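## Task

Get the cardboard box inside the bin marked F4 so that no part of it sticks out past the bin's rim. The robot must not tip over or be left leaning, or the task fails. It only counts if the box stays there without the robot holding it.

## Robot and tools

ROBOT. A Hello Robot Stretch 3 with one arm: a two-wheel differential base (0.33 m long, 0.34 m wide), a lift sliding on a mast, and a telescoping arm that reaches out to the robot's right side. The base cannot strafe; to move the gripper forward or back you drive the base. Turning in place pivots about the point between the drive wheels, 0.05 m behind the front edge. With the arm retracted and wrist folded, the turning sweep has radius 0.28 m; an unfolded level wrist reaches beyond it. Loose objects may get nudged now and then by outside disturbances.

FRAMES. Base frame: origin on the floor between the drive wheels, x forward, y left, z up. hand_pose is reported in it, located where closed fingertips meet; with all wrist joints at zero its x points up, y back toward the mast, z toward the rear. The odometry frame is the base frame where the scene began; heading runs -3.142 to 3.142, left positive.

execute_actions takes "actions", a list run in order (an empty list just reports state). Each action may hold "robot", "steps" (integer 1 to 450 control steps at 30 per second; default 1) and "until" (only together with steps; ends the action once all its conditions hold). {"steps": n} alone waits. "robot" is either one command object, a list of up to 8 commands executed in sequence (items may be {"pause_s": s}, s at most 15 seconds), or {"stop": true}, which brakes everything and clears the queue. A command object can contain:
- "base": exactly one of {"translate_m": d}, a straight drive offset in metres from wherever the base is when that command begins, forward positive, |d| at most 1; or {"rotate_rad": d}, an in-place turn offset in radians, counter-clockwise (left) positive, |d| at most 3.2.
- "joints": a single dictionary of absolute targets by name (not offsets): lift_m 0 to 1.1 m (arm height); arm_m 0 to 0.52 m (extension); wrist_yaw_rad -1.345 to 4.42 (0 along the arm, positive swings toward the front, 3.0 folded over the base); wrist_pitch_rad -1.57 to 0.451 (0 level, negative tips fingertips down); wrist_roll_rad -2.911 to 2.911 (0 fingers side by side); gripper_m -0.089 to 0.179 (wider is higher; real fingertip gap is about 0.007 m less when almost shut and 0.025 m less fully open, zero below 0.007); head_pan_rad -3.953 to 1.73 (0 forward, positive left, -1.57 looks along the arm); head_tilt_rad -1.53 to 0.419 (negative looks down). Unnamed joints keep their previous targets.
- "contact_limits": {"arm_m": e}, motor effort percent 1 to 100 at which the arm halts with contact_stop; lower is gentler, too low stops immediately; it lasts until arm_m's next command.
Base and joint motions in one command start together and keep running across later actions and while you are thinking. A new command overrides at once and discards the rest of any older queue. Any invalid value rejects the whole call and nothing runs.

UNTIL. {"robot": {"status": "ended"}} waits until nothing reports moving and no queue runs. Other fields compare as [op, value] with =, !=, <, <=, >, >= (e.g. "lift_m": [">", 0.3]), or a status word / ["!=", "moving"]. Fields include x, y, heading, base_status, each joint's reading, _goal and _status, refusals, queue, queue_left. {"any": {"status": "ended"}} fires when any one motion or the queue finishes. Don't wait on exact equality of readings.

SPEED. Full base speed (0.30 m/s, 1.9 rad/s) needs lift_m under 0.30, arm_m under 0.03 and wrist_yaw_rad over 2.54; otherwise 0.10 m/s and 0.63 rad/s.

GRIPPER. Command gripper_m smaller than the object's width to grasp (smaller squeezes harder; overly hard squeezing triggers a force reduction that can let things slip). Release by opening at least 0.02 beyond where the pads made contact. Neither the reading nor "done" proves a grasp; check images or depth.

SELF-COLLISION. Fold or unfold the wrist only with lift_m 0.32 to 0.95, wrist_pitch_rad -0.4 and roll near 0; after folding, lift may go to 0.25. If yaw is below -0.4, keep pitch at -0.5 or lower.

BALANCE. Pushing into something rigid with the gripper above roughly 0.45 m can tip the robot, more so with a raised contact limit or a repeated push after contact_stop. Don't drive while gripping or pushing a fixed object, and avoid snagging furniture (especially reversing). If tilted, reverse the last move in small steps, pull the gripper away, and lower lift_m to about 0.2 if it stays tipped.

RESULTS. Each result is a snapshot plus one image per camera (head_camera, nav_camera, wrist_camera). base_status shows progress and goal in brackets; joint_goals, joint_status, measured_speeds; refusals, queue (idle/running/done/dropped/stopped), queue_left. Status words: moving, done, off_target (halted short, may still push), contact_stop (that joint goes slack until commanded again), time_out, stopped, not_commanded, torque_fault (wrist servo off ~10 s after hard pushing; limp, commands refused; wait with steps). Queues advance only on done (off_target also for gripper and base); otherwise later items are dropped with a "dropped:" line. "refused:" lines name rejected goals; "replaced:" reports how an overridden motion ended. robot.on_its_own reports goals the robot changed itself, slack or disabled joints, abnormal resting effort, and base_tilt of 3 degrees or more. lidar_m: 12 ranges in metres, 30-degree sectors counter-clockwise from straight ahead (4th left, 7th behind, 10th right), at 0.17 m height, "-" for nothing. wrist_depth_mm and head_depth_mm: 7x7 median depths (head image is sideways). motor_effort: percent, positive toward higher values, peak in brackets, with fixed biases. base_tilt in degrees, forward/right positive.

zoom_image: "camera" (head_camera, nav_camera or wrist_camera) and "region" [x0, y0, x1, y1] pixels from the top-left, at most 504 by 504.

finished_scene: "scene", the current scene's number. Let every motion end and the object rest unheld in the bin first; it cannot be undone. Avoid drops, slams, hard hits and forceful pushes.

Each tool is called after "Request:" by a JSON object that holds its "api" and its "payload".

## Session

Request:
{"api": "execute_actions", "payload": {"actions": []}}

Scene clock: 0.00 s.
robot.base_odometry: x=+0.000 y=+0.000 heading=+0.000 (m, m, rad; robot's odometry frame)
robot.turned_by_wheels: +0.000 (rad since the last result)
robot.turned_by_imu: +0.000 (rad since the last result)
robot.base_tilt: forward=-0.9 right=-0.3 (deg)
robot.lidar_m: 0.94 0.90 0.93 0.78 0.78 0.88 1.47 2.18 1.12 0.95 0.95 1.07
robot.head_depth_mm: 1688 1539 1552 1587 1075 852 1261 / 1640 1651 1662 1671 1123 838 1721 / 1586 1598 1603 1629 1380 860 1662 / 1536 1547 1556 1584 1579 778 1604 / 1494 1498 1515 1518 1515 756 1548 / 1446 1463 1477 1474 1477 746 1152 / 1407 1417 1434 1435 1439 900 1452
robot.base_status: not_commanded
robot.joint_positions: lift_m=+0.355 arm_m=+0.003 wrist_yaw_rad=+3.074 wrist_pitch_rad=-0.472 wrist_roll_rad=-0.013 gripper_m=+0.037 head_pan_rad=+0.003 head_tilt_rad=-0.023
robot.joint_goals: lift_m=+0.355 arm_m=+0.003 wrist_yaw_rad=+3.074 wrist_pitch_rad=-0.472 wrist_roll_rad=-0.013 gripper_m=+0.037 head_pan_rad=+0.003 head_tilt_rad=-0.023
robot.joint_status: lift_m=not_commanded arm_m=not_commanded wrist_yaw_rad=not_commanded wrist_pitch_rad=not_commanded wrist_roll_rad=not_commanded gripper_m=not_commanded head_pan_rad=not_commanded head_tilt_rad=not_commanded
robot.measured_speeds: translate_m=+0.000 rotate_rad=+0.000 lift_m=+0.000 arm_m=+0.000 wrist_yaw_rad=+0.000 wrist_pitch_rad=+0.000 wrist_roll_rad=+0.000 head_pan_rad=+0.000 head_tilt_rad=+0.000
robot: refusals=0 queue=idle queue_left=0
robot.motor_effort: left_wheel=+0 right_wheel=+0 lift_m=+40 arm_m=+0 wrist_yaw_rad=+0 wrist_pitch_rad=+4 wrist_roll_rad=+0 gripper_m=+0 head_pan_rad=+0 head_tilt_rad=+2 (%)
robot.hand_pose: x=-0.0065 y=+0.0691 z=+0.3560 quat_wxyz=(+0.188, +0.688, +0.143, +0.686) (m; robot's base frame)
robot.wrist_depth_mm: 647 685 792 850 919 - - / 703 742 857 923 - - - / 753 827 - 933 977 957 950 / 771 807 - 809 790 789 759 / 698 682 675 669 677 639 630 / 586 583 598 585 552 558 542 / 514 524 - - 493 500 486
pictures: head_camera (sideways: a quarter turn clockwise sets it upright), nav_camera (sideways: a quarter turn counterclockwise sets it upright), wrist_camera
Images, in order (width x height): head_camera 896x504, nav_camera 672x504, wrist_camera 644x364.

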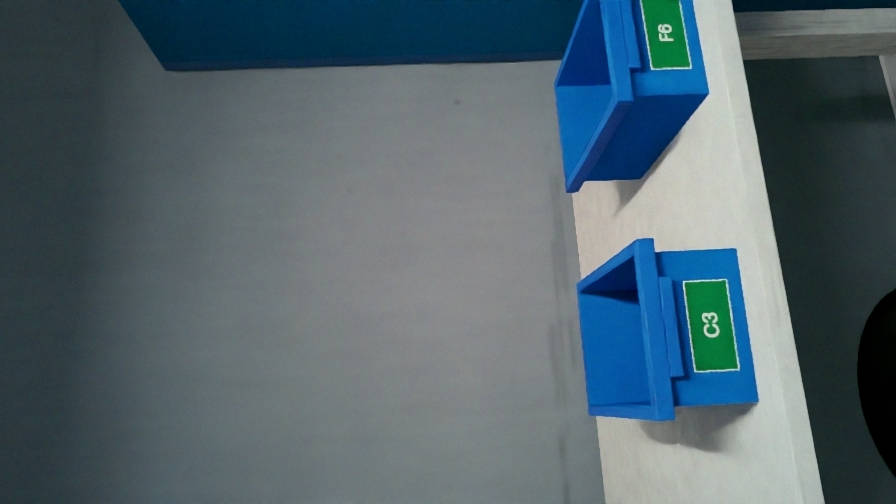

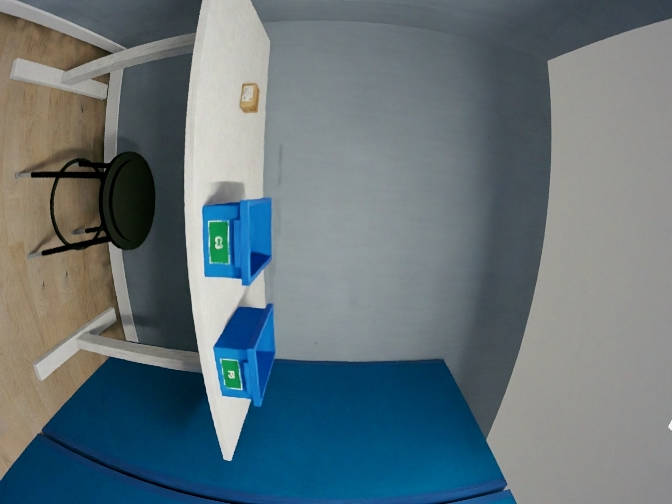

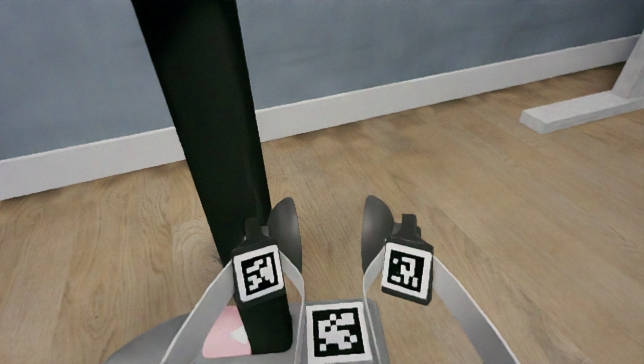

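Request:
{"api": "execute_actions", "payload": {"actions": [{"robot":{"joints":{"head_pan_rad":0.7,"head_tilt_rad":-0.5}},"steps":90,"until":{"robot":{"status":"ended"}}}]}}

Request:
{"api": "execute_actions", "payload": {"actions": [{"robot":{"joints":{"head_pan_rad":-1.4,"head_tilt_rad":-0.4}},"steps":120,"until":{"robot":{"status":"ended"}}}]}}

Request:
{"api": "execute_actions", "payload": {"actions": [{"robot":{"joints":{"head_pan_rad":-3.0,"head_tilt_rad":-0.4}},"steps":120,"until":{"robot":{"status":"ended"}}}]}}

Scene clock: 11.80 s.
robot.base_odometry: x=+0.000 y=+0.000 heading=+0.000 (m, m, rad; robot's odometry frame)
robot.turned_by_wheels: +0.000 (rad since the last result)
robot.turned_by_imu: -0.001 (rad since the last result)
robot.base_tilt: forward=-0.9 right=-0.2 (deg)
robot.lidar_m: 0.94 0.90 0.93 0.78 0.78 0.88 1.47 2.19 1.12 0.95 0.95 1.07
robot.head_depth_mm: 1262 1359 995 1271 1167 1510 1293 / 1309 1405 1007 1714 1856 1510 1297 / 1362 1465 1029 1795 1910 1563 1302 / 1412 1513 1040 1457 1623 1572 1316 / 1415 1520 1060 1717 1824 1583 1325 / 1240 1295 1070 1434 1508 1515 1331 / 1075 1119 1135 1214 1270 1327 1306
robot.base_status: not_commanded
robot.joint_positions: lift_m=+0.355 arm_m=+0.003 wrist_yaw_rad=+3.074 wrist_pitch_rad=-0.472 wrist_roll_rad=-0.013 gripper_m=+0.037 head_pan_rad=+0.693 head_tilt_rad=-0.494
robot.joint_goals: lift_m=+0.355 arm_m=+0.003 wrist_yaw_rad=+3.074 wrist_pitch_rad=-0.472 wrist_roll_rad=-0.013 gripper_m=+0.037 head_pan_rad=+0.700 head_tilt_rad=-0.500
robot.joint_status: lift_m=not_commanded arm_m=not_commanded wrist_yaw_rad=not_commanded wrist_pitch_rad=not_commanded wrist_roll_rad=not_commanded gripper_m=not_commanded head_pan_rad=done head_tilt_rad=done
robot.measured_speeds: translate_m=+0.000 rotate_rad=+0.000 lift_m=+0.000 arm_m=+0.000 wrist_yaw_rad=+0.000 wrist_pitch_rad=+0.000 wrist_roll_rad=+0.000 head_pan_rad=+0.000 head_tilt_rad=+0.000
robot: refusals=0 queue=done queue_left=0
robot.motor_effort: left_wheel=+0(0) right_wheel=+0(1) lift_m=+39(39) arm_m=+0(1) wrist_yaw_rad=-1(0) wrist_pitch_rad=+4(4) wrist_roll_rad=+0(0) gripper_m=-1(1) head_pan_rad=+4(40) head_tilt_rad=-3(23) (%)
robot.hand_pose: x=-0.0065 y=+0.0691 z=+0.3560 quat_wxyz=(+0.188, +0.688, +0.143, +0.686) (m; robot's base frame)
robot.wrist_depth_mm: 652 691 786 833 942 - - / 695 745 848 908 - - - / 764 814 - 961 984 951 923 / 781 824 - 776 789 769 751 / 691 688 673 653 666 646 643 / 589 576 597 577 547 555 556 / 512 522 - - 493 487 490
pictures: head_camera (sideways: a quarter turn clockwise sets it upright), nav_camera (sideways: a quarter turn counterclockwise sets it upright), wrist_camera
Images, in order (width x height): head_camera 896x504, nav_camera 672x504, wrist_camera 644x364.

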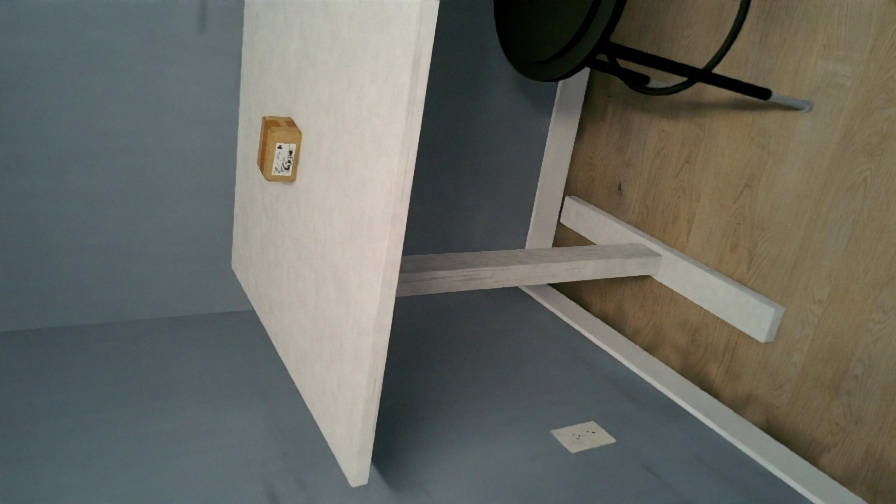

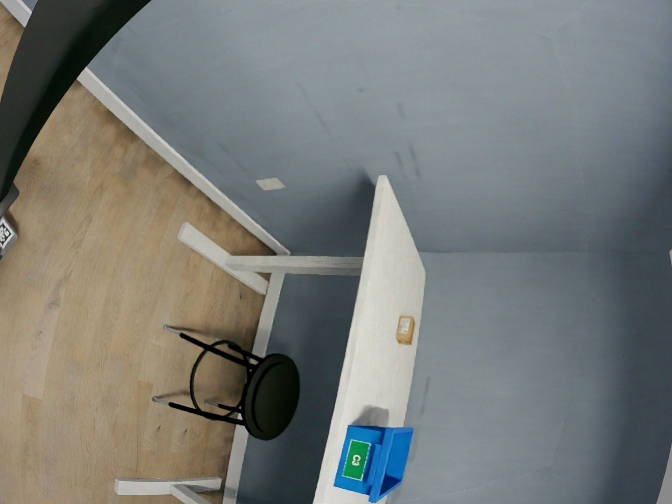

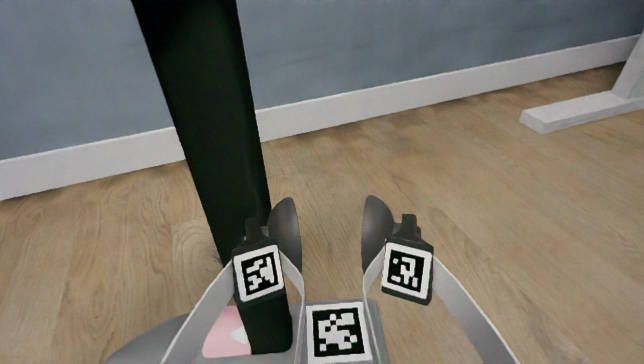

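Scene clock: 13.37 s.
robot.base_odometry: x=+0.000 y=+0.000 heading=+0.000 (m, m, rad; robot's odometry frame)
robot.turned_by_wheels: +0.000 (rad since the last result)
robot.turned_by_imu: +0.000 (rad since the last result)
robot.base_tilt: forward=-0.9 right=-0.2 (deg)
robot.lidar_m: 0.94 0.90 0.93 0.78 0.78 0.89 1.47 2.19 1.12 0.95 0.95 1.07
robot.head_depth_mm: 825 891 965 1052 1156 1292 1373 / 822 886 952 1044 1138 1278 1351 / 804 866 938 1022 1117 1236 1345 / 797 852 924 1003 1101 1211 1324 / 783 848 911 987 1083 1187 1309 / 778 830 897 974 1062 1175 1298 / 767 823 882 957 1046 1154 1275
robot.base_status: not_commanded
robot.joint_positions: lift_m=+0.355 arm_m=+0.003 wrist_yaw_rad=+3.074 wrist_pitch_rad=-0.472 wrist_roll_rad=-0.013 gripper_m=+0.037 head_pan_rad=-1.393 head_tilt_rad=-0.409
robot.joint_goals: lift_m=+0.355 arm_m=+0.003 wrist_yaw_rad=+3.074 wrist_pitch_rad=-0.472 wrist_roll_rad=-0.013 gripper_m=+0.037 head_pan_rad=-1.400 head_tilt_rad=-0.400
robot.joint_status: lift_m=not_commanded arm_m=not_commanded wrist_yaw_rad=not_commanded wrist_pitch_rad=not_commanded wrist_roll_rad=not_commanded gripper_m=not_commanded head_pan_rad=done head_tilt_rad=done
robot.measured_speeds: translate_m=+0.000 rotate_rad=+0.000 lift_m=+0.000 arm_m=+0.000 wrist_yaw_rad=+0.000 wrist_pitch_rad=+0.000 wrist_roll_rad=+0.000 head_pan_rad=+0.000 head_tilt_rad=+0.000
robot: refusals=0 queue=done queue_left=0
robot.motor_effort: left_wheel=+0(0) right_wheel=+0(1) lift_m=+40(39) arm_m=-1(0) wrist_yaw_rad=+0(1) wrist_pitch_rad=+4(4) wrist_roll_rad=+0(0) gripper_m=+0(1) head_pan_rad=-4(49) head_tilt_rad=+2(11) (%)
robot.hand_pose: x=-0.0065 y=+0.0691 z=+0.3560 quat_wxyz=(+0.188, +0.688, +0.143, +0.686) (m; robot's base frame)
robot.wrist_depth_mm: 649 679 764 824 932 - - / 697 749 859 906 - - - / 763 815 - 955 977 952 924 / 786 847 - 791 782 793 750 / 692 682 670 671 688 645 647 / 595 587 583 572 544 561 555 / 512 528 - - 496 495 483
pictures: head_camera (sideways: a quarter turn clockwise sets it upright), nav_camera (sideways: a quarter turn counterclockwise sets it upright), wrist_camera
Images, in order (width x height): head_camera 896x504, nav_camera 672x504, wrist_camera 644x364.

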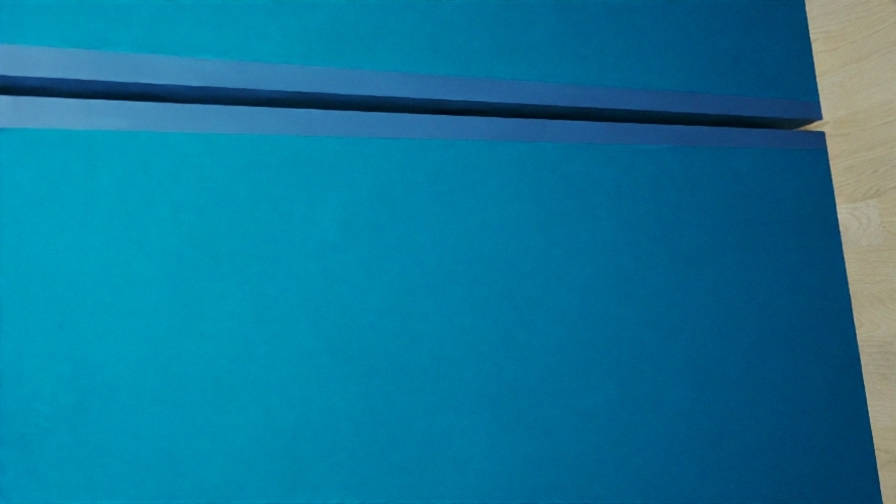

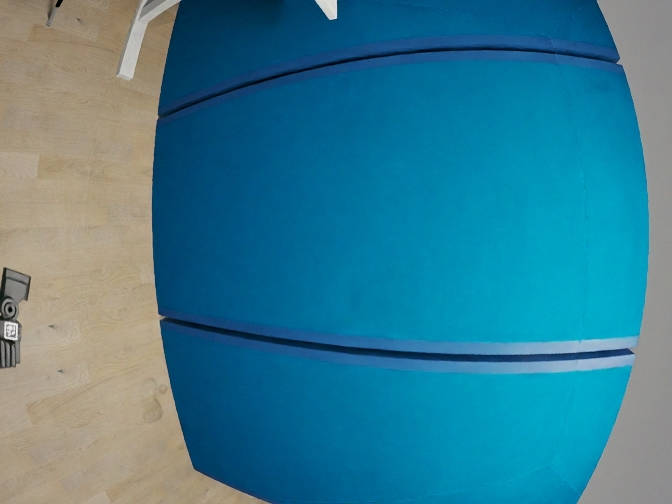

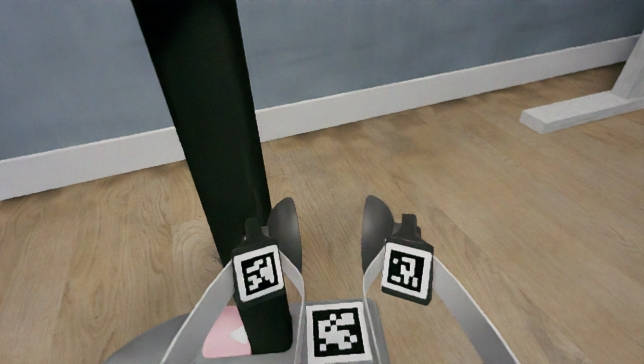

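Scene clock: 14.70 s.
robot.base_odometry: x=+0.000 y=+0.000 heading=+0.000 (m, m, rad; robot's odometry frame)
robot.turned_by_wheels: +0.000 (rad since the last result)
robot.turned_by_imu: +0.000 (rad since the last result)
robot.base_tilt: forward=-0.9 right=-0.4 (deg)
robot.lidar_m: 0.94 0.90 0.93 0.78 0.78 0.88 1.47 2.19 1.12 0.95 0.95 1.07
robot.head_depth_mm: 1565 1615 1696 1774 1876 1675 1380 / 1942 2048 2168 2319 2135 1695 1374 / 1948 2087 2270 2464 2158 1688 1382 / 1899 2038 2205 2377 2174 1697 1391 / 1874 2022 2192 2358 2211 1718 1408 / 1845 1997 2148 2324 2195 1732 1411 / 1822 1957 2105 2286 2241 1732 1413
robot.base_status: not_commanded
robot.joint_positions: lift_m=+0.355 arm_m=+0.003 wrist_yaw_rad=+3.074 wrist_pitch_rad=-0.472 wrist_roll_rad=-0.013 gripper_m=+0.037 head_pan_rad=-2.993 head_tilt_rad=-0.409
robot.joint_goals: lift_m=+0.355 arm_m=+0.003 wrist_yaw_rad=+3.074 wrist_pitch_rad=-0.472 wrist_roll_rad=-0.013 gripper_m=+0.037 head_pan_rad=-3.000 head_tilt_rad=-0.400
robot.joint_status: lift_m=not_commanded arm_m=not_commanded wrist_yaw_rad=not_commanded wrist_pitch_rad=not_commanded wrist_roll_rad=not_commanded gripper_m=not_commanded head_pan_rad=done head_tilt_rad=done
robot.measured_speeds: translate_m=+0.000 rotate_rad=+0.000 lift_m=+0.000 arm_m=+0.000 wrist_yaw_rad=+0.000 wrist_pitch_rad=+0.000 wrist_roll_rad=+0.000 head_pan_rad=+0.000 head_tilt_rad=+0.000
robot: refusals=0 queue=done queue_left=0
robot.motor_effort: left_wheel=+0(0) right_wheel=+1(1) lift_m=+39(39) arm_m=+0(0) wrist_yaw_rad=-1(0) wrist_pitch_rad=+4(4) wrist_roll_rad=+0(0) gripper_m=-1(1) head_pan_rad=-4(47) head_tilt_rad=+3(4) (%)
robot.hand_pose: x=-0.0065 y=+0.0691 z=+0.3560 quat_wxyz=(+0.188, +0.688, +0.143, +0.686) (m; robot's base frame)
robot.wrist_depth_mm: 640 697 788 845 928 - - / 695 746 846 919 - - - / 738 828 - 948 955 960 941 / 789 824 - 801 791 789 771 / 695 688 682 663 672 649 646 / 604 580 596 571 547 559 551 / 513 518 - - 496 501 491
pictures: head_camera (sideways: a quarter turn clockwise sets it upright), nav_camera (sideways: a quarter turn counterclockwise sets it upright), wrist_camera
Images, in order (width x height): head_camera 896x504, nav_camera 672x504, wrist_camera 644x364.

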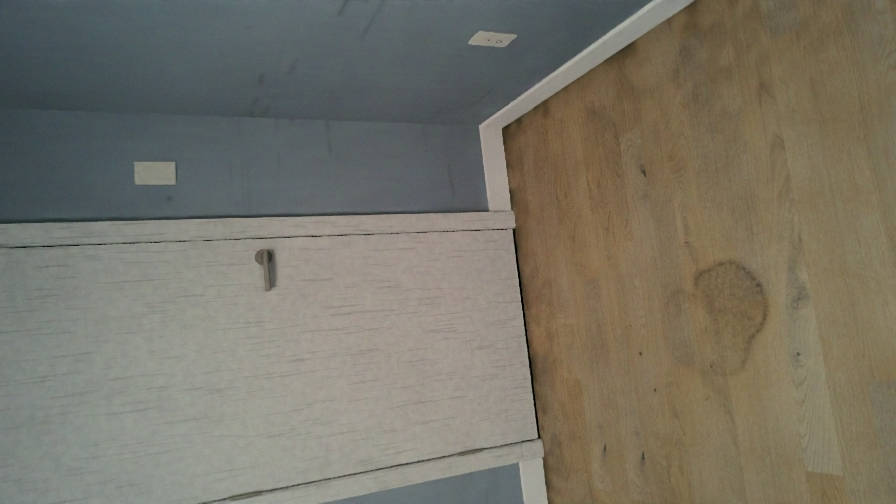

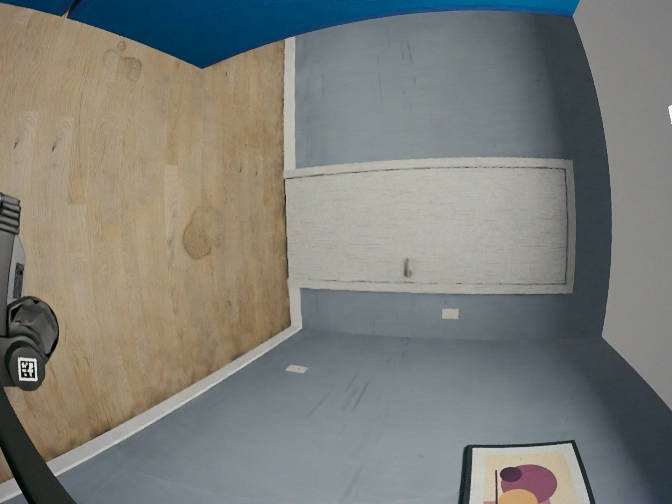

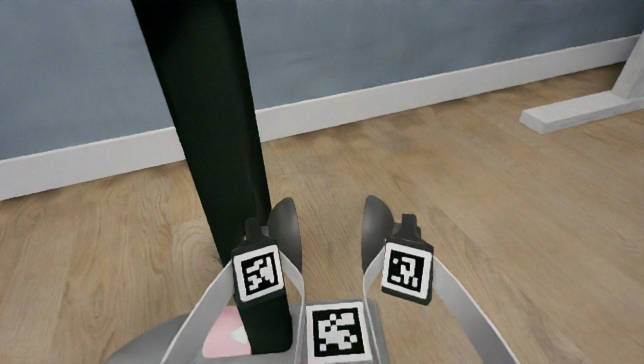

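Request:
{"api": "execute_actions", "payload": {"actions": [{"robot":{"joints":{"head_pan_rad":-0.25,"head_tilt_rad":-0.5}},"steps":120,"until":{"robot":{"status":"ended"}}}]}}

Scene clock: 19.63 s.
robot.base_odometry: x=+0.000 y=+0.000 heading=+0.000 (m, m, rad; robot's odometry frame)
robot.turned_by_wheels: +0.000 (rad since the last result)
robot.turned_by_imu: -0.001 (rad since the last result)
robot.base_tilt: forward=-0.7 right=-0.1 (deg)
robot.lidar_m: 0.94 0.90 0.93 0.78 0.78 0.88 1.47 2.19 1.12 0.95 0.95 1.07
robot.head_depth_mm: 1039 1112 1177 1293 1393 1470 1291 / 1157 1243 1242 1467 1625 1559 1307 / 1298 1406 960 1703 1816 1521 1310 / 1472 1583 890 1489 1789 1575 1319 / 1474 1559 918 1900 1975 1595 1328 / 1405 1494 1057 1757 1883 1540 1325 / 1328 1417 781 798 1174 1560 1338
robot.base_status: not_commanded
robot.joint_positions: lift_m=+0.355 arm_m=+0.003 wrist_yaw_rad=+3.074 wrist_pitch_rad=-0.472 wrist_roll_rad=-0.013 gripper_m=+0.037 head_pan_rad=-0.257 head_tilt_rad=-0.494
robot.joint_goals: lift_m=+0.355 arm_m=+0.003 wrist_yaw_rad=+3.074 wrist_pitch_rad=-0.472 wrist_roll_rad=-0.013 gripper_m=+0.037 head_pan_rad=-0.250 head_tilt_rad=-0.500
robot.joint_status: lift_m=not_commanded arm_m=not_commanded wrist_yaw_rad=not_commanded wrist_pitch_rad=not_commanded wrist_roll_rad=not_commanded gripper_m=not_commanded head_pan_rad=done head_tilt_rad=done
robot.measured_speeds: translate_m=+0.000 rotate_rad=+0.000 lift_m=+0.000 arm_m=+0.000 wrist_yaw_rad=+0.000 wrist_pitch_rad=+0.000 wrist_roll_rad=+0.000 head_pan_rad=+0.000 head_tilt_rad=+0.000
robot: refusals=0 queue=done queue_left=0
robot.motor_effort: left_wheel=+0(0) right_wheel=+1(1) lift_m=+39(39) arm_m=+0(0) wrist_yaw_rad=+0(0) wrist_pitch_rad=+4(4) wrist_roll_rad=+0(0) gripper_m=-1(0) head_pan_rad=+3(47) head_tilt_rad=-2(11) (%)
robot.hand_pose: x=-0.0065 y=+0.0691 z=+0.3560 quat_wxyz=(+0.188, +0.688, +0.143, +0.686) (m; robot's base frame)
robot.wrist_depth_mm: 657 704 777 847 946 - - / 693 745 858 925 - - - / 742 807 - 928 949 958 955 / 789 823 - 788 785 775 784 / 693 686 678 678 672 651 640 / 595 590 591 571 550 566 554 / 510 519 - - 495 488 487
pictures: head_camera (sideways: a quarter turn clockwise sets it upright), nav_camera (sideways: a quarter turn counterclockwise sets it upright), wrist_camera
Images, in order (width x height): head_camera 896x504, nav_camera 672x504, wrist_camera 644x364.

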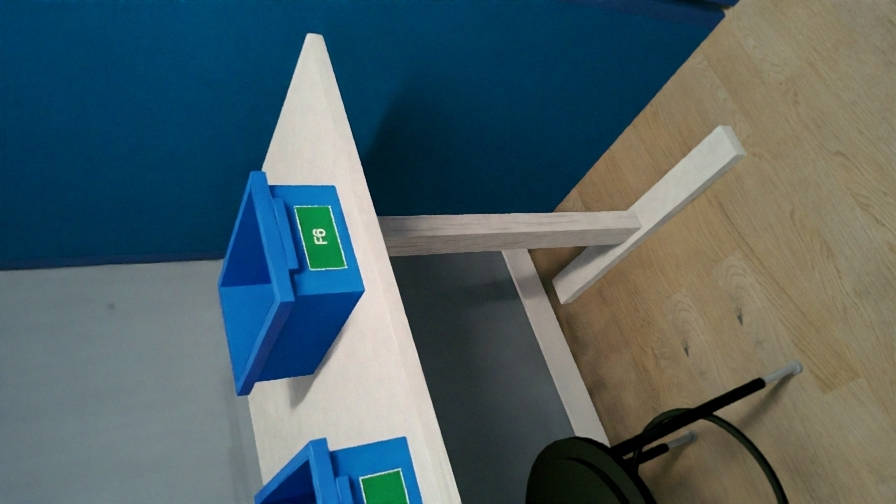

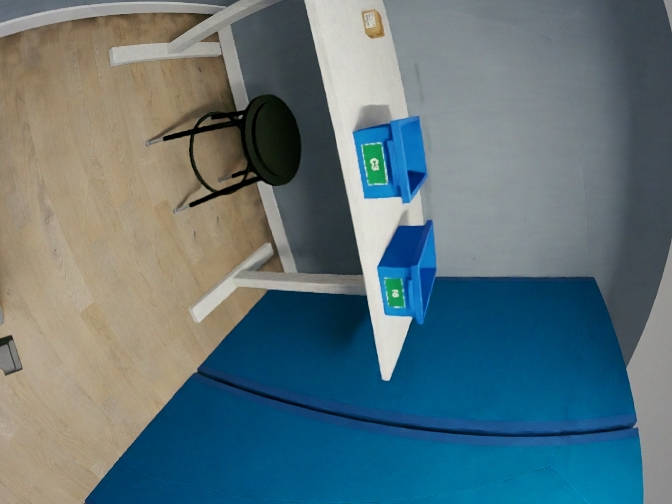

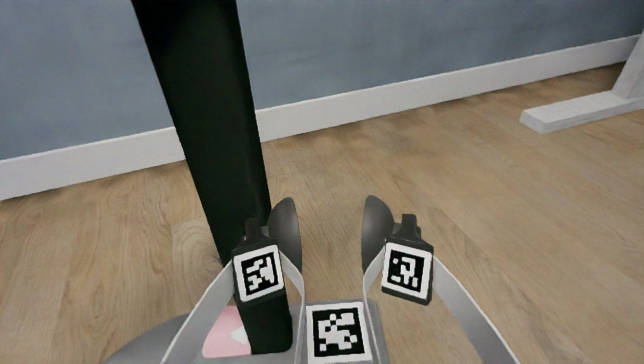

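Request:
{"api": "execute_actions", "payload": {"actions": [{"robot":{"joints":{"head_pan_rad":-2.25,"head_tilt_rad":-0.6}},"steps":120,"until":{"robot":{"status":"ended"}}}]}}

Request:
{"api": "execute_actions", "payload": {"actions": [{"robot":{"joints":{"head_pan_rad":-3.9,"head_tilt_rad":-0.3}},"steps":120,"until":{"robot":{"status":"ended"}}}]}}

Scene clock: 27.23 s.
robot.base_odometry: x=+0.000 y=+0.000 heading=+0.000 (m, m, rad; robot's odometry frame)
robot.turned_by_wheels: +0.000 (rad since the last result)
robot.turned_by_imu: -0.001 (rad since the last result)
robot.base_tilt: forward=-0.8 right=-0.3 (deg)
robot.lidar_m: 0.94 0.90 0.93 0.78 0.78 0.88 1.47 2.19 1.13 0.95 0.94 1.07
robot.head_depth_mm: 1907 2112 2339 2158 1731 1438 1229 / 2039 2246 2482 2175 1744 1435 1227 / 2172 2376 2610 2187 1746 1450 1240 / 2288 2539 2763 2133 1756 1459 1245 / 1289 1391 1516 1658 1717 1467 1251 / 1148 1226 1326 1431 1568 1471 1259 / 1033 1096 1172 1263 1365 1425 1265
robot.base_status: not_commanded
robot.joint_positions: lift_m=+0.355 arm_m=+0.003 wrist_yaw_rad=+3.074 wrist_pitch_rad=-0.472 wrist_roll_rad=-0.013 gripper_m=+0.037 head_pan_rad=-2.243 head_tilt_rad=-0.593
robot.joint_goals: lift_m=+0.355 arm_m=+0.003 wrist_yaw_rad=+3.074 wrist_pitch_rad=-0.472 wrist_roll_rad=-0.013 gripper_m=+0.037 head_pan_rad=-2.250 head_tilt_rad=-0.600
robot.joint_status: lift_m=not_commanded arm_m=not_commanded wrist_yaw_rad=not_commanded wrist_pitch_rad=not_commanded wrist_roll_rad=not_commanded gripper_m=not_commanded head_pan_rad=done head_tilt_rad=done
robot.measured_speeds: translate_m=+0.000 rotate_rad=+0.000 lift_m=+0.000 arm_m=+0.000 wrist_yaw_rad=+0.000 wrist_pitch_rad=+0.000 wrist_roll_rad=+0.000 head_pan_rad=+0.000 head_tilt_rad=+0.000
robot: refusals=0 queue=done queue_left=0
robot.motor_effort: left_wheel=+0(0) right_wheel=+0(1) lift_m=+39(40) arm_m=+0(0) wrist_yaw_rad=+0(0) wrist_pitch_rad=+4(4) wrist_roll_rad=+0(0) gripper_m=+0(0) head_pan_rad=-3(46) head_tilt_rad=-2(10) (%)
robot.hand_pose: x=-0.0065 y=+0.0691 z=+0.3560 quat_wxyz=(+0.188, +0.688, +0.143, +0.686) (m; robot's base frame)
robot.wrist_depth_mm: 646 691 777 855 951 - - / 705 742 844 921 - - - / 761 805 - 953 967 949 935 / 794 822 - 807 792 762 746 / 696 670 686 660 673 658 642 / 588 585 591 571 543 558 548 / 519 527 - - 500 495 489
pictures: head_camera (sideways: a quarter turn clockwise sets it upright), nav_camera (sideways: a quarter turn counterclockwise sets it upright), wrist_camera
Images, in order (width x height): head_camera 896x504, nav_camera 672x504, wrist_camera 644x364.

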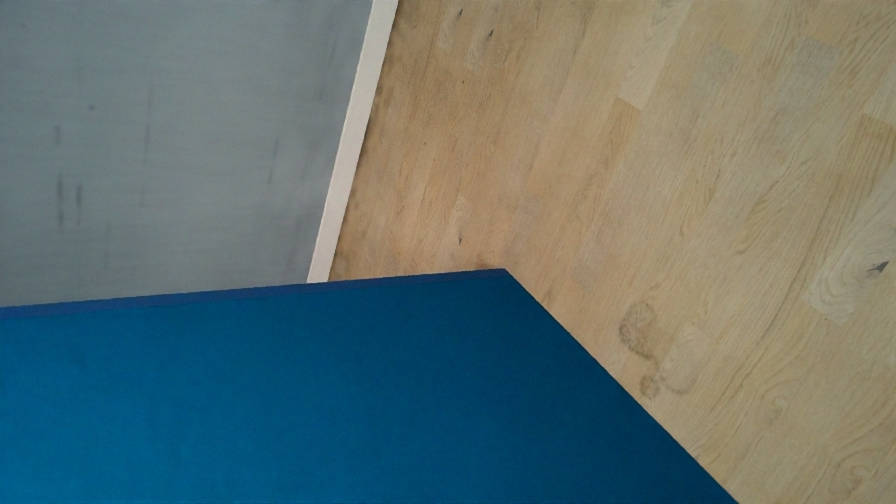

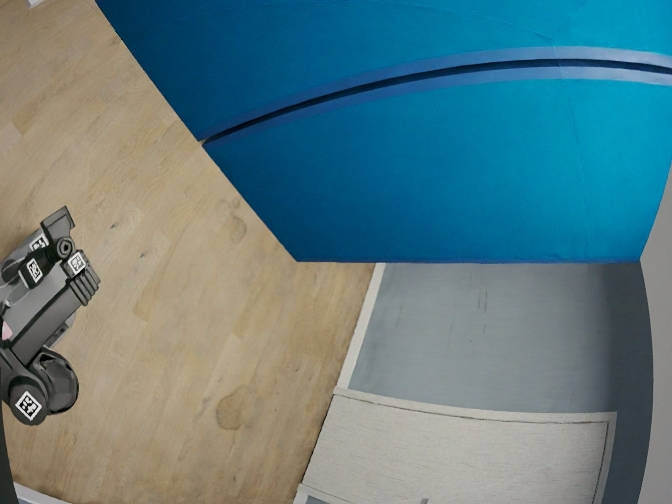

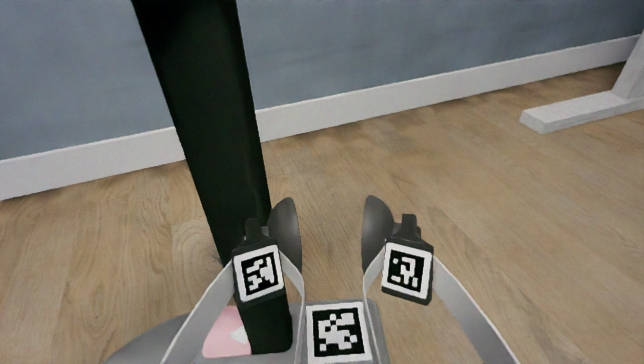

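Scene clock: 28.60 s.
robot.base_odometry: x=+0.000 y=+0.000 heading=+0.000 (m, m, rad; robot's odometry frame)
robot.turned_by_wheels: +0.000 (rad since the last result)
robot.turned_by_imu: +0.000 (rad since the last result)
robot.base_tilt: forward=-0.9 right=-0.3 (deg)
robot.lidar_m: 0.94 0.90 0.93 0.78 0.78 0.89 1.47 2.19 1.12 0.95 0.95 1.07
robot.head_depth_mm: - - - - - - - / 687 729 777 825 888 949 - / 717 760 807 860 924 995 1083 / 754 800 855 917 990 1076 1168 / 774 839 908 979 1059 1155 1273 / 819 891 973 1050 1142 1265 1386 / 864 953 1043 1136 1242 1377 1472
robot.base_status: not_commanded
robot.joint_positions: lift_m=+0.355 arm_m=+0.003 wrist_yaw_rad=+3.074 wrist_pitch_rad=-0.472 wrist_roll_rad=-0.013 gripper_m=+0.037 head_pan_rad=-3.893 head_tilt_rad=-0.310
robot.joint_goals: lift_m=+0.355 arm_m=+0.003 wrist_yaw_rad=+3.074 wrist_pitch_rad=-0.472 wrist_roll_rad=-0.013 gripper_m=+0.037 head_pan_rad=-3.900 head_tilt_rad=-0.300
robot.joint_status: lift_m=not_commanded arm_m=not_commanded wrist_yaw_rad=not_commanded wrist_pitch_rad=not_commanded wrist_roll_rad=not_commanded gripper_m=not_commanded head_pan_rad=done head_tilt_rad=done
robot.measured_speeds: translate_m=+0.000 rotate_rad=+0.000 lift_m=+0.000 arm_m=+0.000 wrist_yaw_rad=+0.000 wrist_pitch_rad=+0.000 wrist_roll_rad=+0.000 head_pan_rad=+0.000 head_tilt_rad=+0.000
robot: refusals=0 queue=done queue_left=0
robot.motor_effort: left_wheel=+0(0) right_wheel=+1(1) lift_m=+40(39) arm_m=+0(1) wrist_yaw_rad=+0(0) wrist_pitch_rad=+4(4) wrist_roll_rad=+0(0) gripper_m=+0(0) head_pan_rad=-4(46) head_tilt_rad=+3(19) (%)
robot.hand_pose: x=-0.0065 y=+0.0691 z=+0.3560 quat_wxyz=(+0.188, +0.688, +0.143, +0.686) (m; robot's base frame)
robot.wrist_depth_mm: 651 690 784 846 939 - - / 686 738 875 900 - - - / 764 827 - 963 999 965 932 / 789 799 - 794 803 770 753 / 695 683 684 664 680 653 646 / 588 593 595 575 540 564 560 / 514 523 - - 497 489 487
pictures: head_camera (sideways: a quarter turn clockwise sets it upright), nav_camera (sideways: a quarter turn counterclockwise sets it upright), wrist_camera
Images, in order (width x height): head_camera 896x504, nav_camera 672x504, wrist_camera 644x364.

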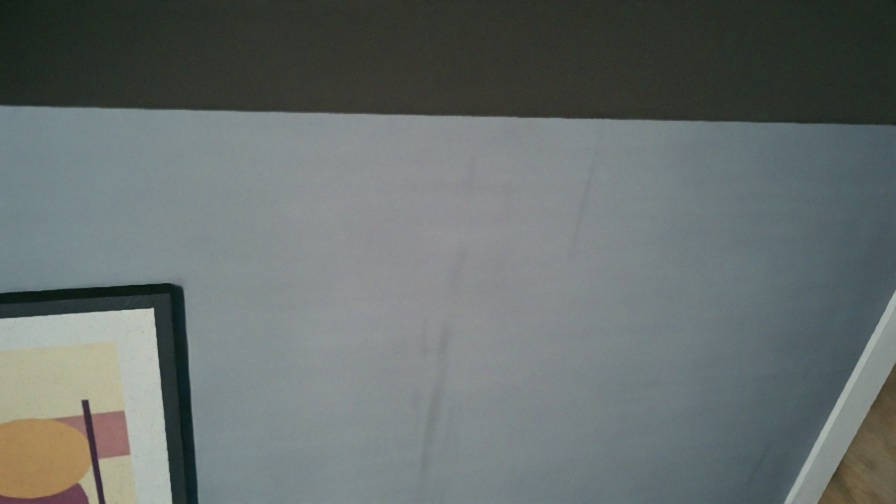

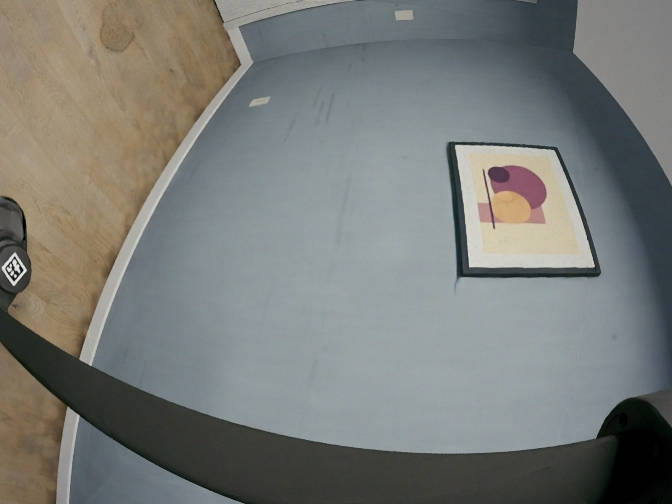

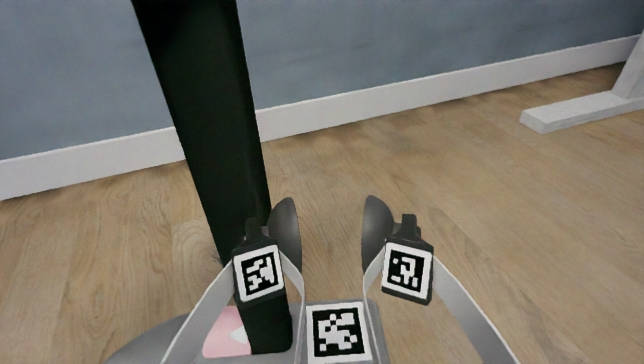

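Request:
{"api": "execute_actions", "payload": {"actions": [{"robot":[{"base":{"translate_m":0.2},"joints":{"head_pan_rad":-1.57,"head_tilt_rad":-0.5,"lift_m":0.28}},{"base":{"rotate_rad":1.571}},{"base":{"translate_m":0.45}}],"steps":450,"until":{"robot":{"status":"ended"}}}]}}

Scene clock: 67.63 s.
robot.base_odometry: x=+0.200 y=+0.450 heading=+1.571 (m, m, rad; robot's odometry frame)
robot.turned_by_wheels: +1.571 (rad since the last result)
robot.turned_by_imu: +1.552 (rad since the last result)
robot.base_tilt: forward=-0.9 right=+0.0 (deg)
robot.lidar_m: 0.42 0.42 0.47 0.77 2.50 1.57 1.32 1.31 0.83 0.63 0.78 0.50
robot.head_depth_mm: 1197 1315 748 679 1022 1123 1267 / 1159 1265 951 691 997 965 1281 / 1116 1216 1026 697 586 983 1251 / 1086 1175 1038 700 568 1538 1318 / 1053 1143 1056 709 553 1580 1322 / 1024 1101 1067 715 538 1550 1329 / 992 1069 1088 723 542 1441 1166
robot.base_status: done (translate_m +0.4500 of +0.4500)
robot.joint_positions: lift_m=+0.280 arm_m=+0.003 wrist_yaw_rad=+3.074 wrist_pitch_rad=-0.473 wrist_roll_rad=-0.013 gripper_m=+0.037 head_pan_rad=-1.577 head_tilt_rad=-0.495
robot.joint_goals: lift_m=+0.280 arm_m=+0.003 wrist_yaw_rad=+3.074 wrist_pitch_rad=-0.473 wrist_roll_rad=-0.013 gripper_m=+0.037 head_pan_rad=-1.570 head_tilt_rad=-0.500
robot.joint_status: lift_m=done arm_m=not_commanded wrist_yaw_rad=not_commanded wrist_pitch_rad=not_commanded wrist_roll_rad=not_commanded gripper_m=not_commanded head_pan_rad=done head_tilt_rad=done
robot.measured_speeds: translate_m=+0.000 rotate_rad=+0.000 lift_m=+0.000 arm_m=+0.000 wrist_yaw_rad=+0.000 wrist_pitch_rad=+0.000 wrist_roll_rad=+0.000 head_pan_rad=+0.000 head_tilt_rad=+0.000
robot: refusals=0 queue=done queue_left=0
robot.motor_effort: left_wheel=-2(8) right_wheel=+2(8) lift_m=+35(40) arm_m=-1(1) wrist_yaw_rad=+0(0) wrist_pitch_rad=+4(4) wrist_roll_rad=+0(0) gripper_m=+0(0) head_pan_rad=+3(47) head_tilt_rad=-2(15) (%)
robot.hand_pose: x=-0.0065 y=+0.0690 z=+0.2806 quat_wxyz=(+0.188, +0.688, +0.144, +0.686) (m; robot's base frame)
robot.wrist_depth_mm: - - - - 729 511 394 / - - - - 770 530 412 / 897 887 - 853 755 553 420 / 700 688 - 660 664 567 441 / 583 569 573 564 567 533 452 / 495 524 - - - 474 448 / 446 - - - 416 417 408
pictures: head_camera (sideways: a quarter turn clockwise sets it upright), nav_camera (sideways: a quarter turn counterclockwise sets it upright), wrist_camera
Images, in order (width x height): head_camera 896x504, nav_camera 672x504, wrist_camera 644x364.

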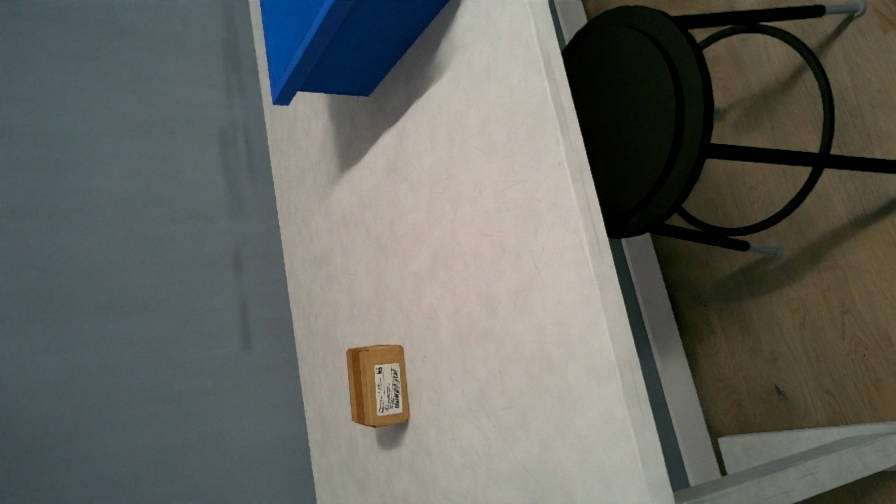

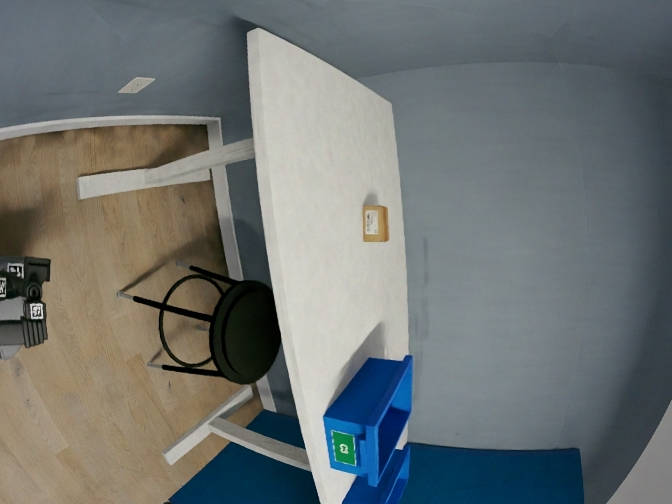

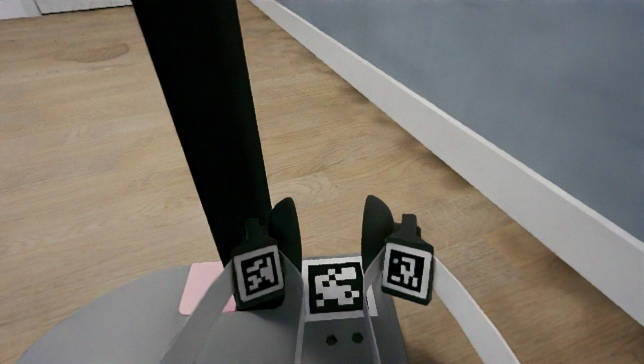

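Request:
{"api": "execute_actions", "payload": {"actions": [{"robot":[{"joints":{"lift_m":0.6,"wrist_pitch_rad":-0.4,"wrist_roll_rad":0}},{"joints":{"wrist_yaw_rad":1.4}},{"joints":{"lift_m":1.09,"gripper_m":0.179}},{"joints":{"wrist_yaw_rad":0,"wrist_pitch_rad":-0.3,"head_tilt_rad":-0.6},"base":{"translate_m":0.1}}],"steps":450,"until":{"robot":{"status":"ended"}}}]}}

Scene clock: 90.80 s.
robot.base_odometry: x=+0.200 y=+0.550 heading=+1.571 (m, m, rad; robot's odometry frame)
robot.turned_by_wheels: +0.000 (rad since the last result)
robot.turned_by_imu: -0.004 (rad since the last result)
robot.base_tilt: forward=-0.9 right=-0.3 (deg)
robot.lidar_m: 0.32 0.32 0.36 0.59 2.53 1.68 1.41 1.41 0.65 0.91 0.71 0.39
robot.head_depth_mm: - - - - - 1344 1236 / - - - - - - 1207 / - - - - - 1376 1244 / 1042 - 770 - 1621 1458 1243 / 1032 1100 773 577 522 1473 1254 / 998 1077 914 604 509 1364 1222 / 969 1055 832 609 495 1453 1269
robot.base_status: done (translate_m +0.1000 of +0.1000)
robot.joint_positions: lift_m=+1.090 arm_m=+0.003 wrist_yaw_rad=+0.002 wrist_pitch_rad=-0.323 wrist_roll_rad=-0.005 gripper_m=+0.179 head_pan_rad=-1.577 head_tilt_rad=-0.592
robot.joint_goals: lift_m=+1.090 arm_m=+0.003 wrist_yaw_rad=+0.000 wrist_pitch_rad=-0.300 wrist_roll_rad=+0.000 gripper_m=+0.179 head_pan_rad=-1.570 head_tilt_rad=-0.600
robot.joint_status: lift_m=done arm_m=not_commanded wrist_yaw_rad=done wrist_pitch_rad=done wrist_roll_rad=done gripper_m=done head_pan_rad=done head_tilt_rad=done
robot.measured_speeds: translate_m=+0.000 rotate_rad=+0.000 lift_m=+0.000 arm_m=+0.000 wrist_yaw_rad=+0.000 wrist_pitch_rad=+0.000 wrist_roll_rad=+0.000 head_pan_rad=+0.000 head_tilt_rad=+0.000
robot: refusals=0 queue=done queue_left=0
robot.motor_effort: left_wheel=-2(3) right_wheel=+2(4) lift_m=+44(46) arm_m=-1(1) wrist_yaw_rad=-3(4) wrist_pitch_rad=+7(6) wrist_roll_rad=+3(3) gripper_m=-1(87) head_pan_rad=+3(3) head_tilt_rad=-3(11) (%)
robot.hand_pose: x=-0.0210 y=-0.3831 z=+1.1245 quat_wxyz=(+0.700, +0.115, -0.696, -0.113) (m; robot's base frame)
robot.wrist_depth_mm: 763 816 872 932 1000 - - / 824 855 942 - - - - / 848 841 829 796 760 563 523 / 709 610 587 591 584 536 417 / 489 489 471 459 446 441 413 / 400 392 379 379 369 363 - / 324 328 327 321 327 725 -
pictures: head_camera (sideways: a quarter turn clockwise sets it upright), nav_camera (sideways: a quarter turn counterclockwise sets it upright), wrist_camera
Images, in order (width x height): head_camera 896x504, nav_camera 672x504, wrist_camera 644x364.

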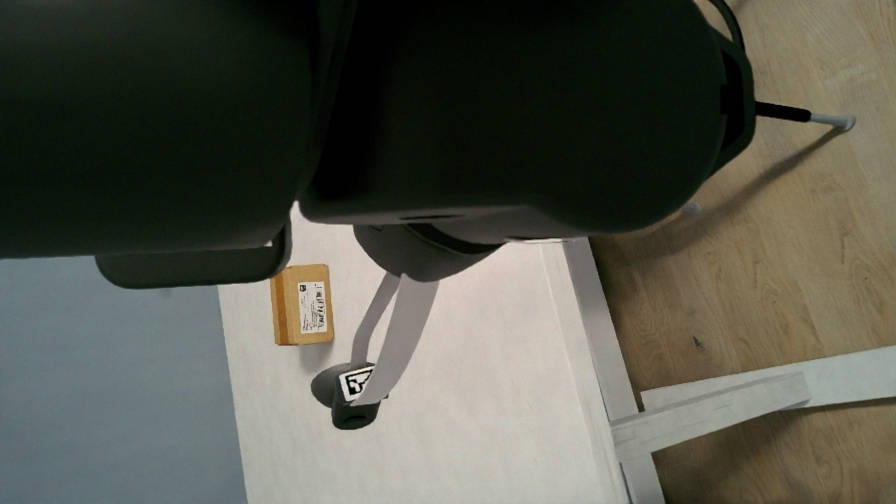

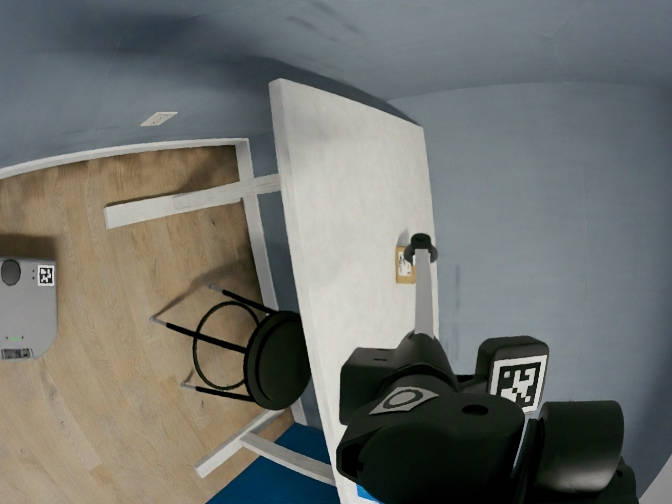

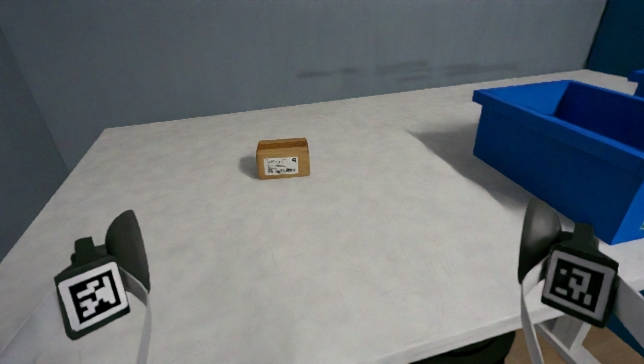

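Request:
{"api": "execute_actions", "payload": {"actions": [{"robot":{"base":{"translate_m":0.085},"joints":{"arm_m":0.25}},"steps":450,"until":{"robot":{"status":"ended"}}}]}}

Scene clock: 100.90 s.
robot.base_odometry: x=+0.200 y=+0.635 heading=+1.571 (m, m, rad; robot's odometry frame)
robot.turned_by_wheels: +0.000 (rad since the last result)
robot.turned_by_imu: -0.002 (rad since the last result)
robot.base_tilt: forward=-0.9 right=-0.2 (deg)
robot.lidar_m: 0.24 0.24 0.27 0.45 2.59 1.77 1.49 1.49 0.68 0.92 0.54 0.29
robot.head_depth_mm: 1157 1090 777 580 980 1396 1203 / - 1042 788 585 1041 1414 1235 / - - 762 588 1598 1449 1238 / - 1097 764 596 516 1456 1251 / 1006 1078 816 598 504 1464 1217 / 975 1059 825 605 492 1402 1254 / 947 1040 832 611 481 1443 1232
robot.base_status: done (translate_m +0.0850 of +0.0850)
robot.joint_positions: lift_m=+1.090 arm_m=+0.250 wrist_yaw_rad=+0.001 wrist_pitch_rad=-0.322 wrist_roll_rad=-0.005 gripper_m=+0.179 head_pan_rad=-1.577 head_tilt_rad=-0.593
robot.joint_goals: lift_m=+1.090 arm_m=+0.250 wrist_yaw_rad=+0.000 wrist_pitch_rad=-0.300 wrist_roll_rad=+0.000 gripper_m=+0.179 head_pan_rad=-1.570 head_tilt_rad=-0.600
robot.joint_status: lift_m=done arm_m=done wrist_yaw_rad=done wrist_pitch_rad=done wrist_roll_rad=done gripper_m=done head_pan_rad=done head_tilt_rad=done
robot.measured_speeds: translate_m=+0.000 rotate_rad=+0.000 lift_m=+0.000 arm_m=+0.000 wrist_yaw_rad=+0.000 wrist_pitch_rad=+0.000 wrist_roll_rad=+0.000 head_pan_rad=+0.000 head_tilt_rad=+0.000
robot: refusals=0 queue=done queue_left=0
robot.motor_effort: left_wheel=-2(3) right_wheel=+3(5) lift_m=+44(44) arm_m=+3(2) wrist_yaw_rad=-1(3) wrist_pitch_rad=+7(7) wrist_roll_rad=+3(3) gripper_m=+0(0) head_pan_rad=+3(3) head_tilt_rad=-2(3) (%)
robot.hand_pose: x=-0.0213 y=-0.6302 z=+1.1246 quat_wxyz=(+0.700, +0.114, -0.696, -0.113) (m; robot's base frame)
robot.wrist_depth_mm: 554 589 627 678 740 815 878 / 587 632 669 734 795 901 970 / 621 653 698 762 786 749 722 / 661 610 587 580 568 560 548 / 505 478 461 380 449 443 427 / 398 387 384 369 368 357 - / 321 328 324 321 318 311 305
pictures: head_camera (sideways: a quarter turn clockwise sets it upright), nav_camera (sideways: a quarter turn counterclockwise sets it upright), wrist_camera
Images, in order (width x height): head_camera 896x504, nav_camera 672x504, wrist_camera 644x364.

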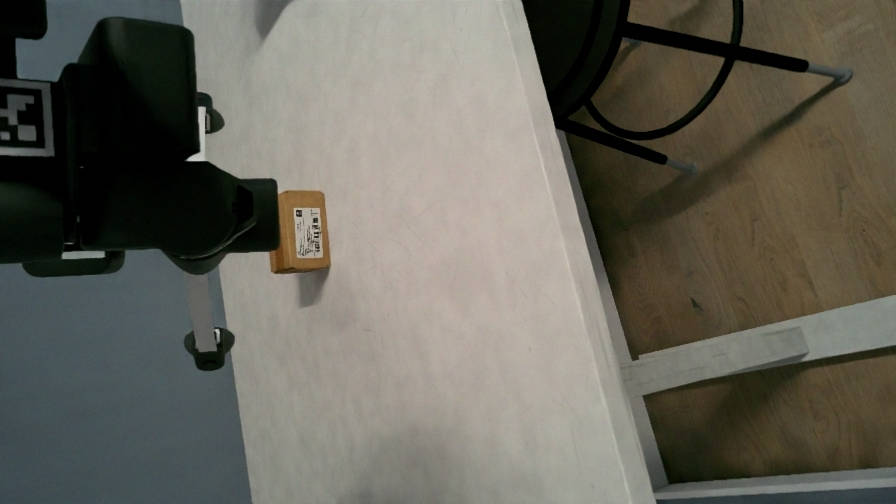

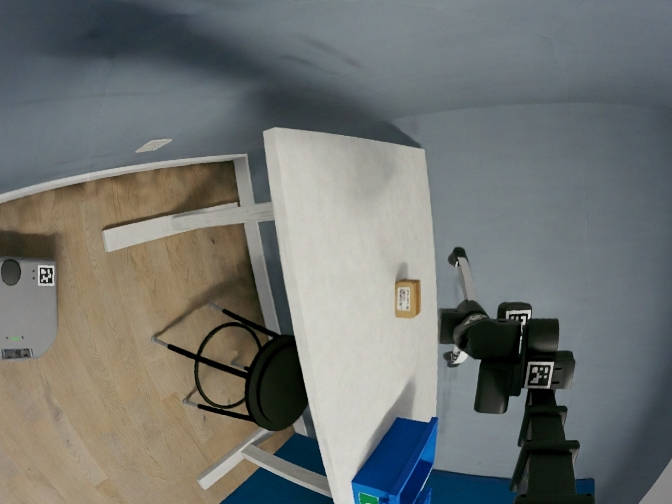

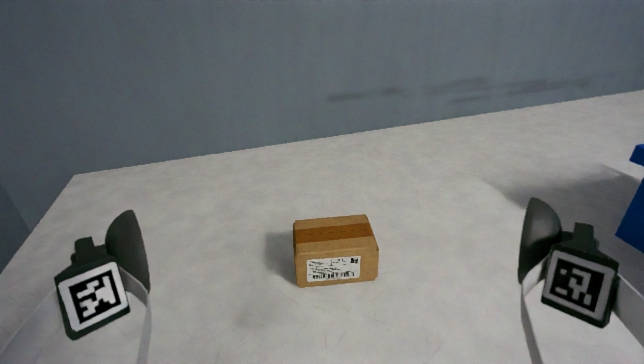

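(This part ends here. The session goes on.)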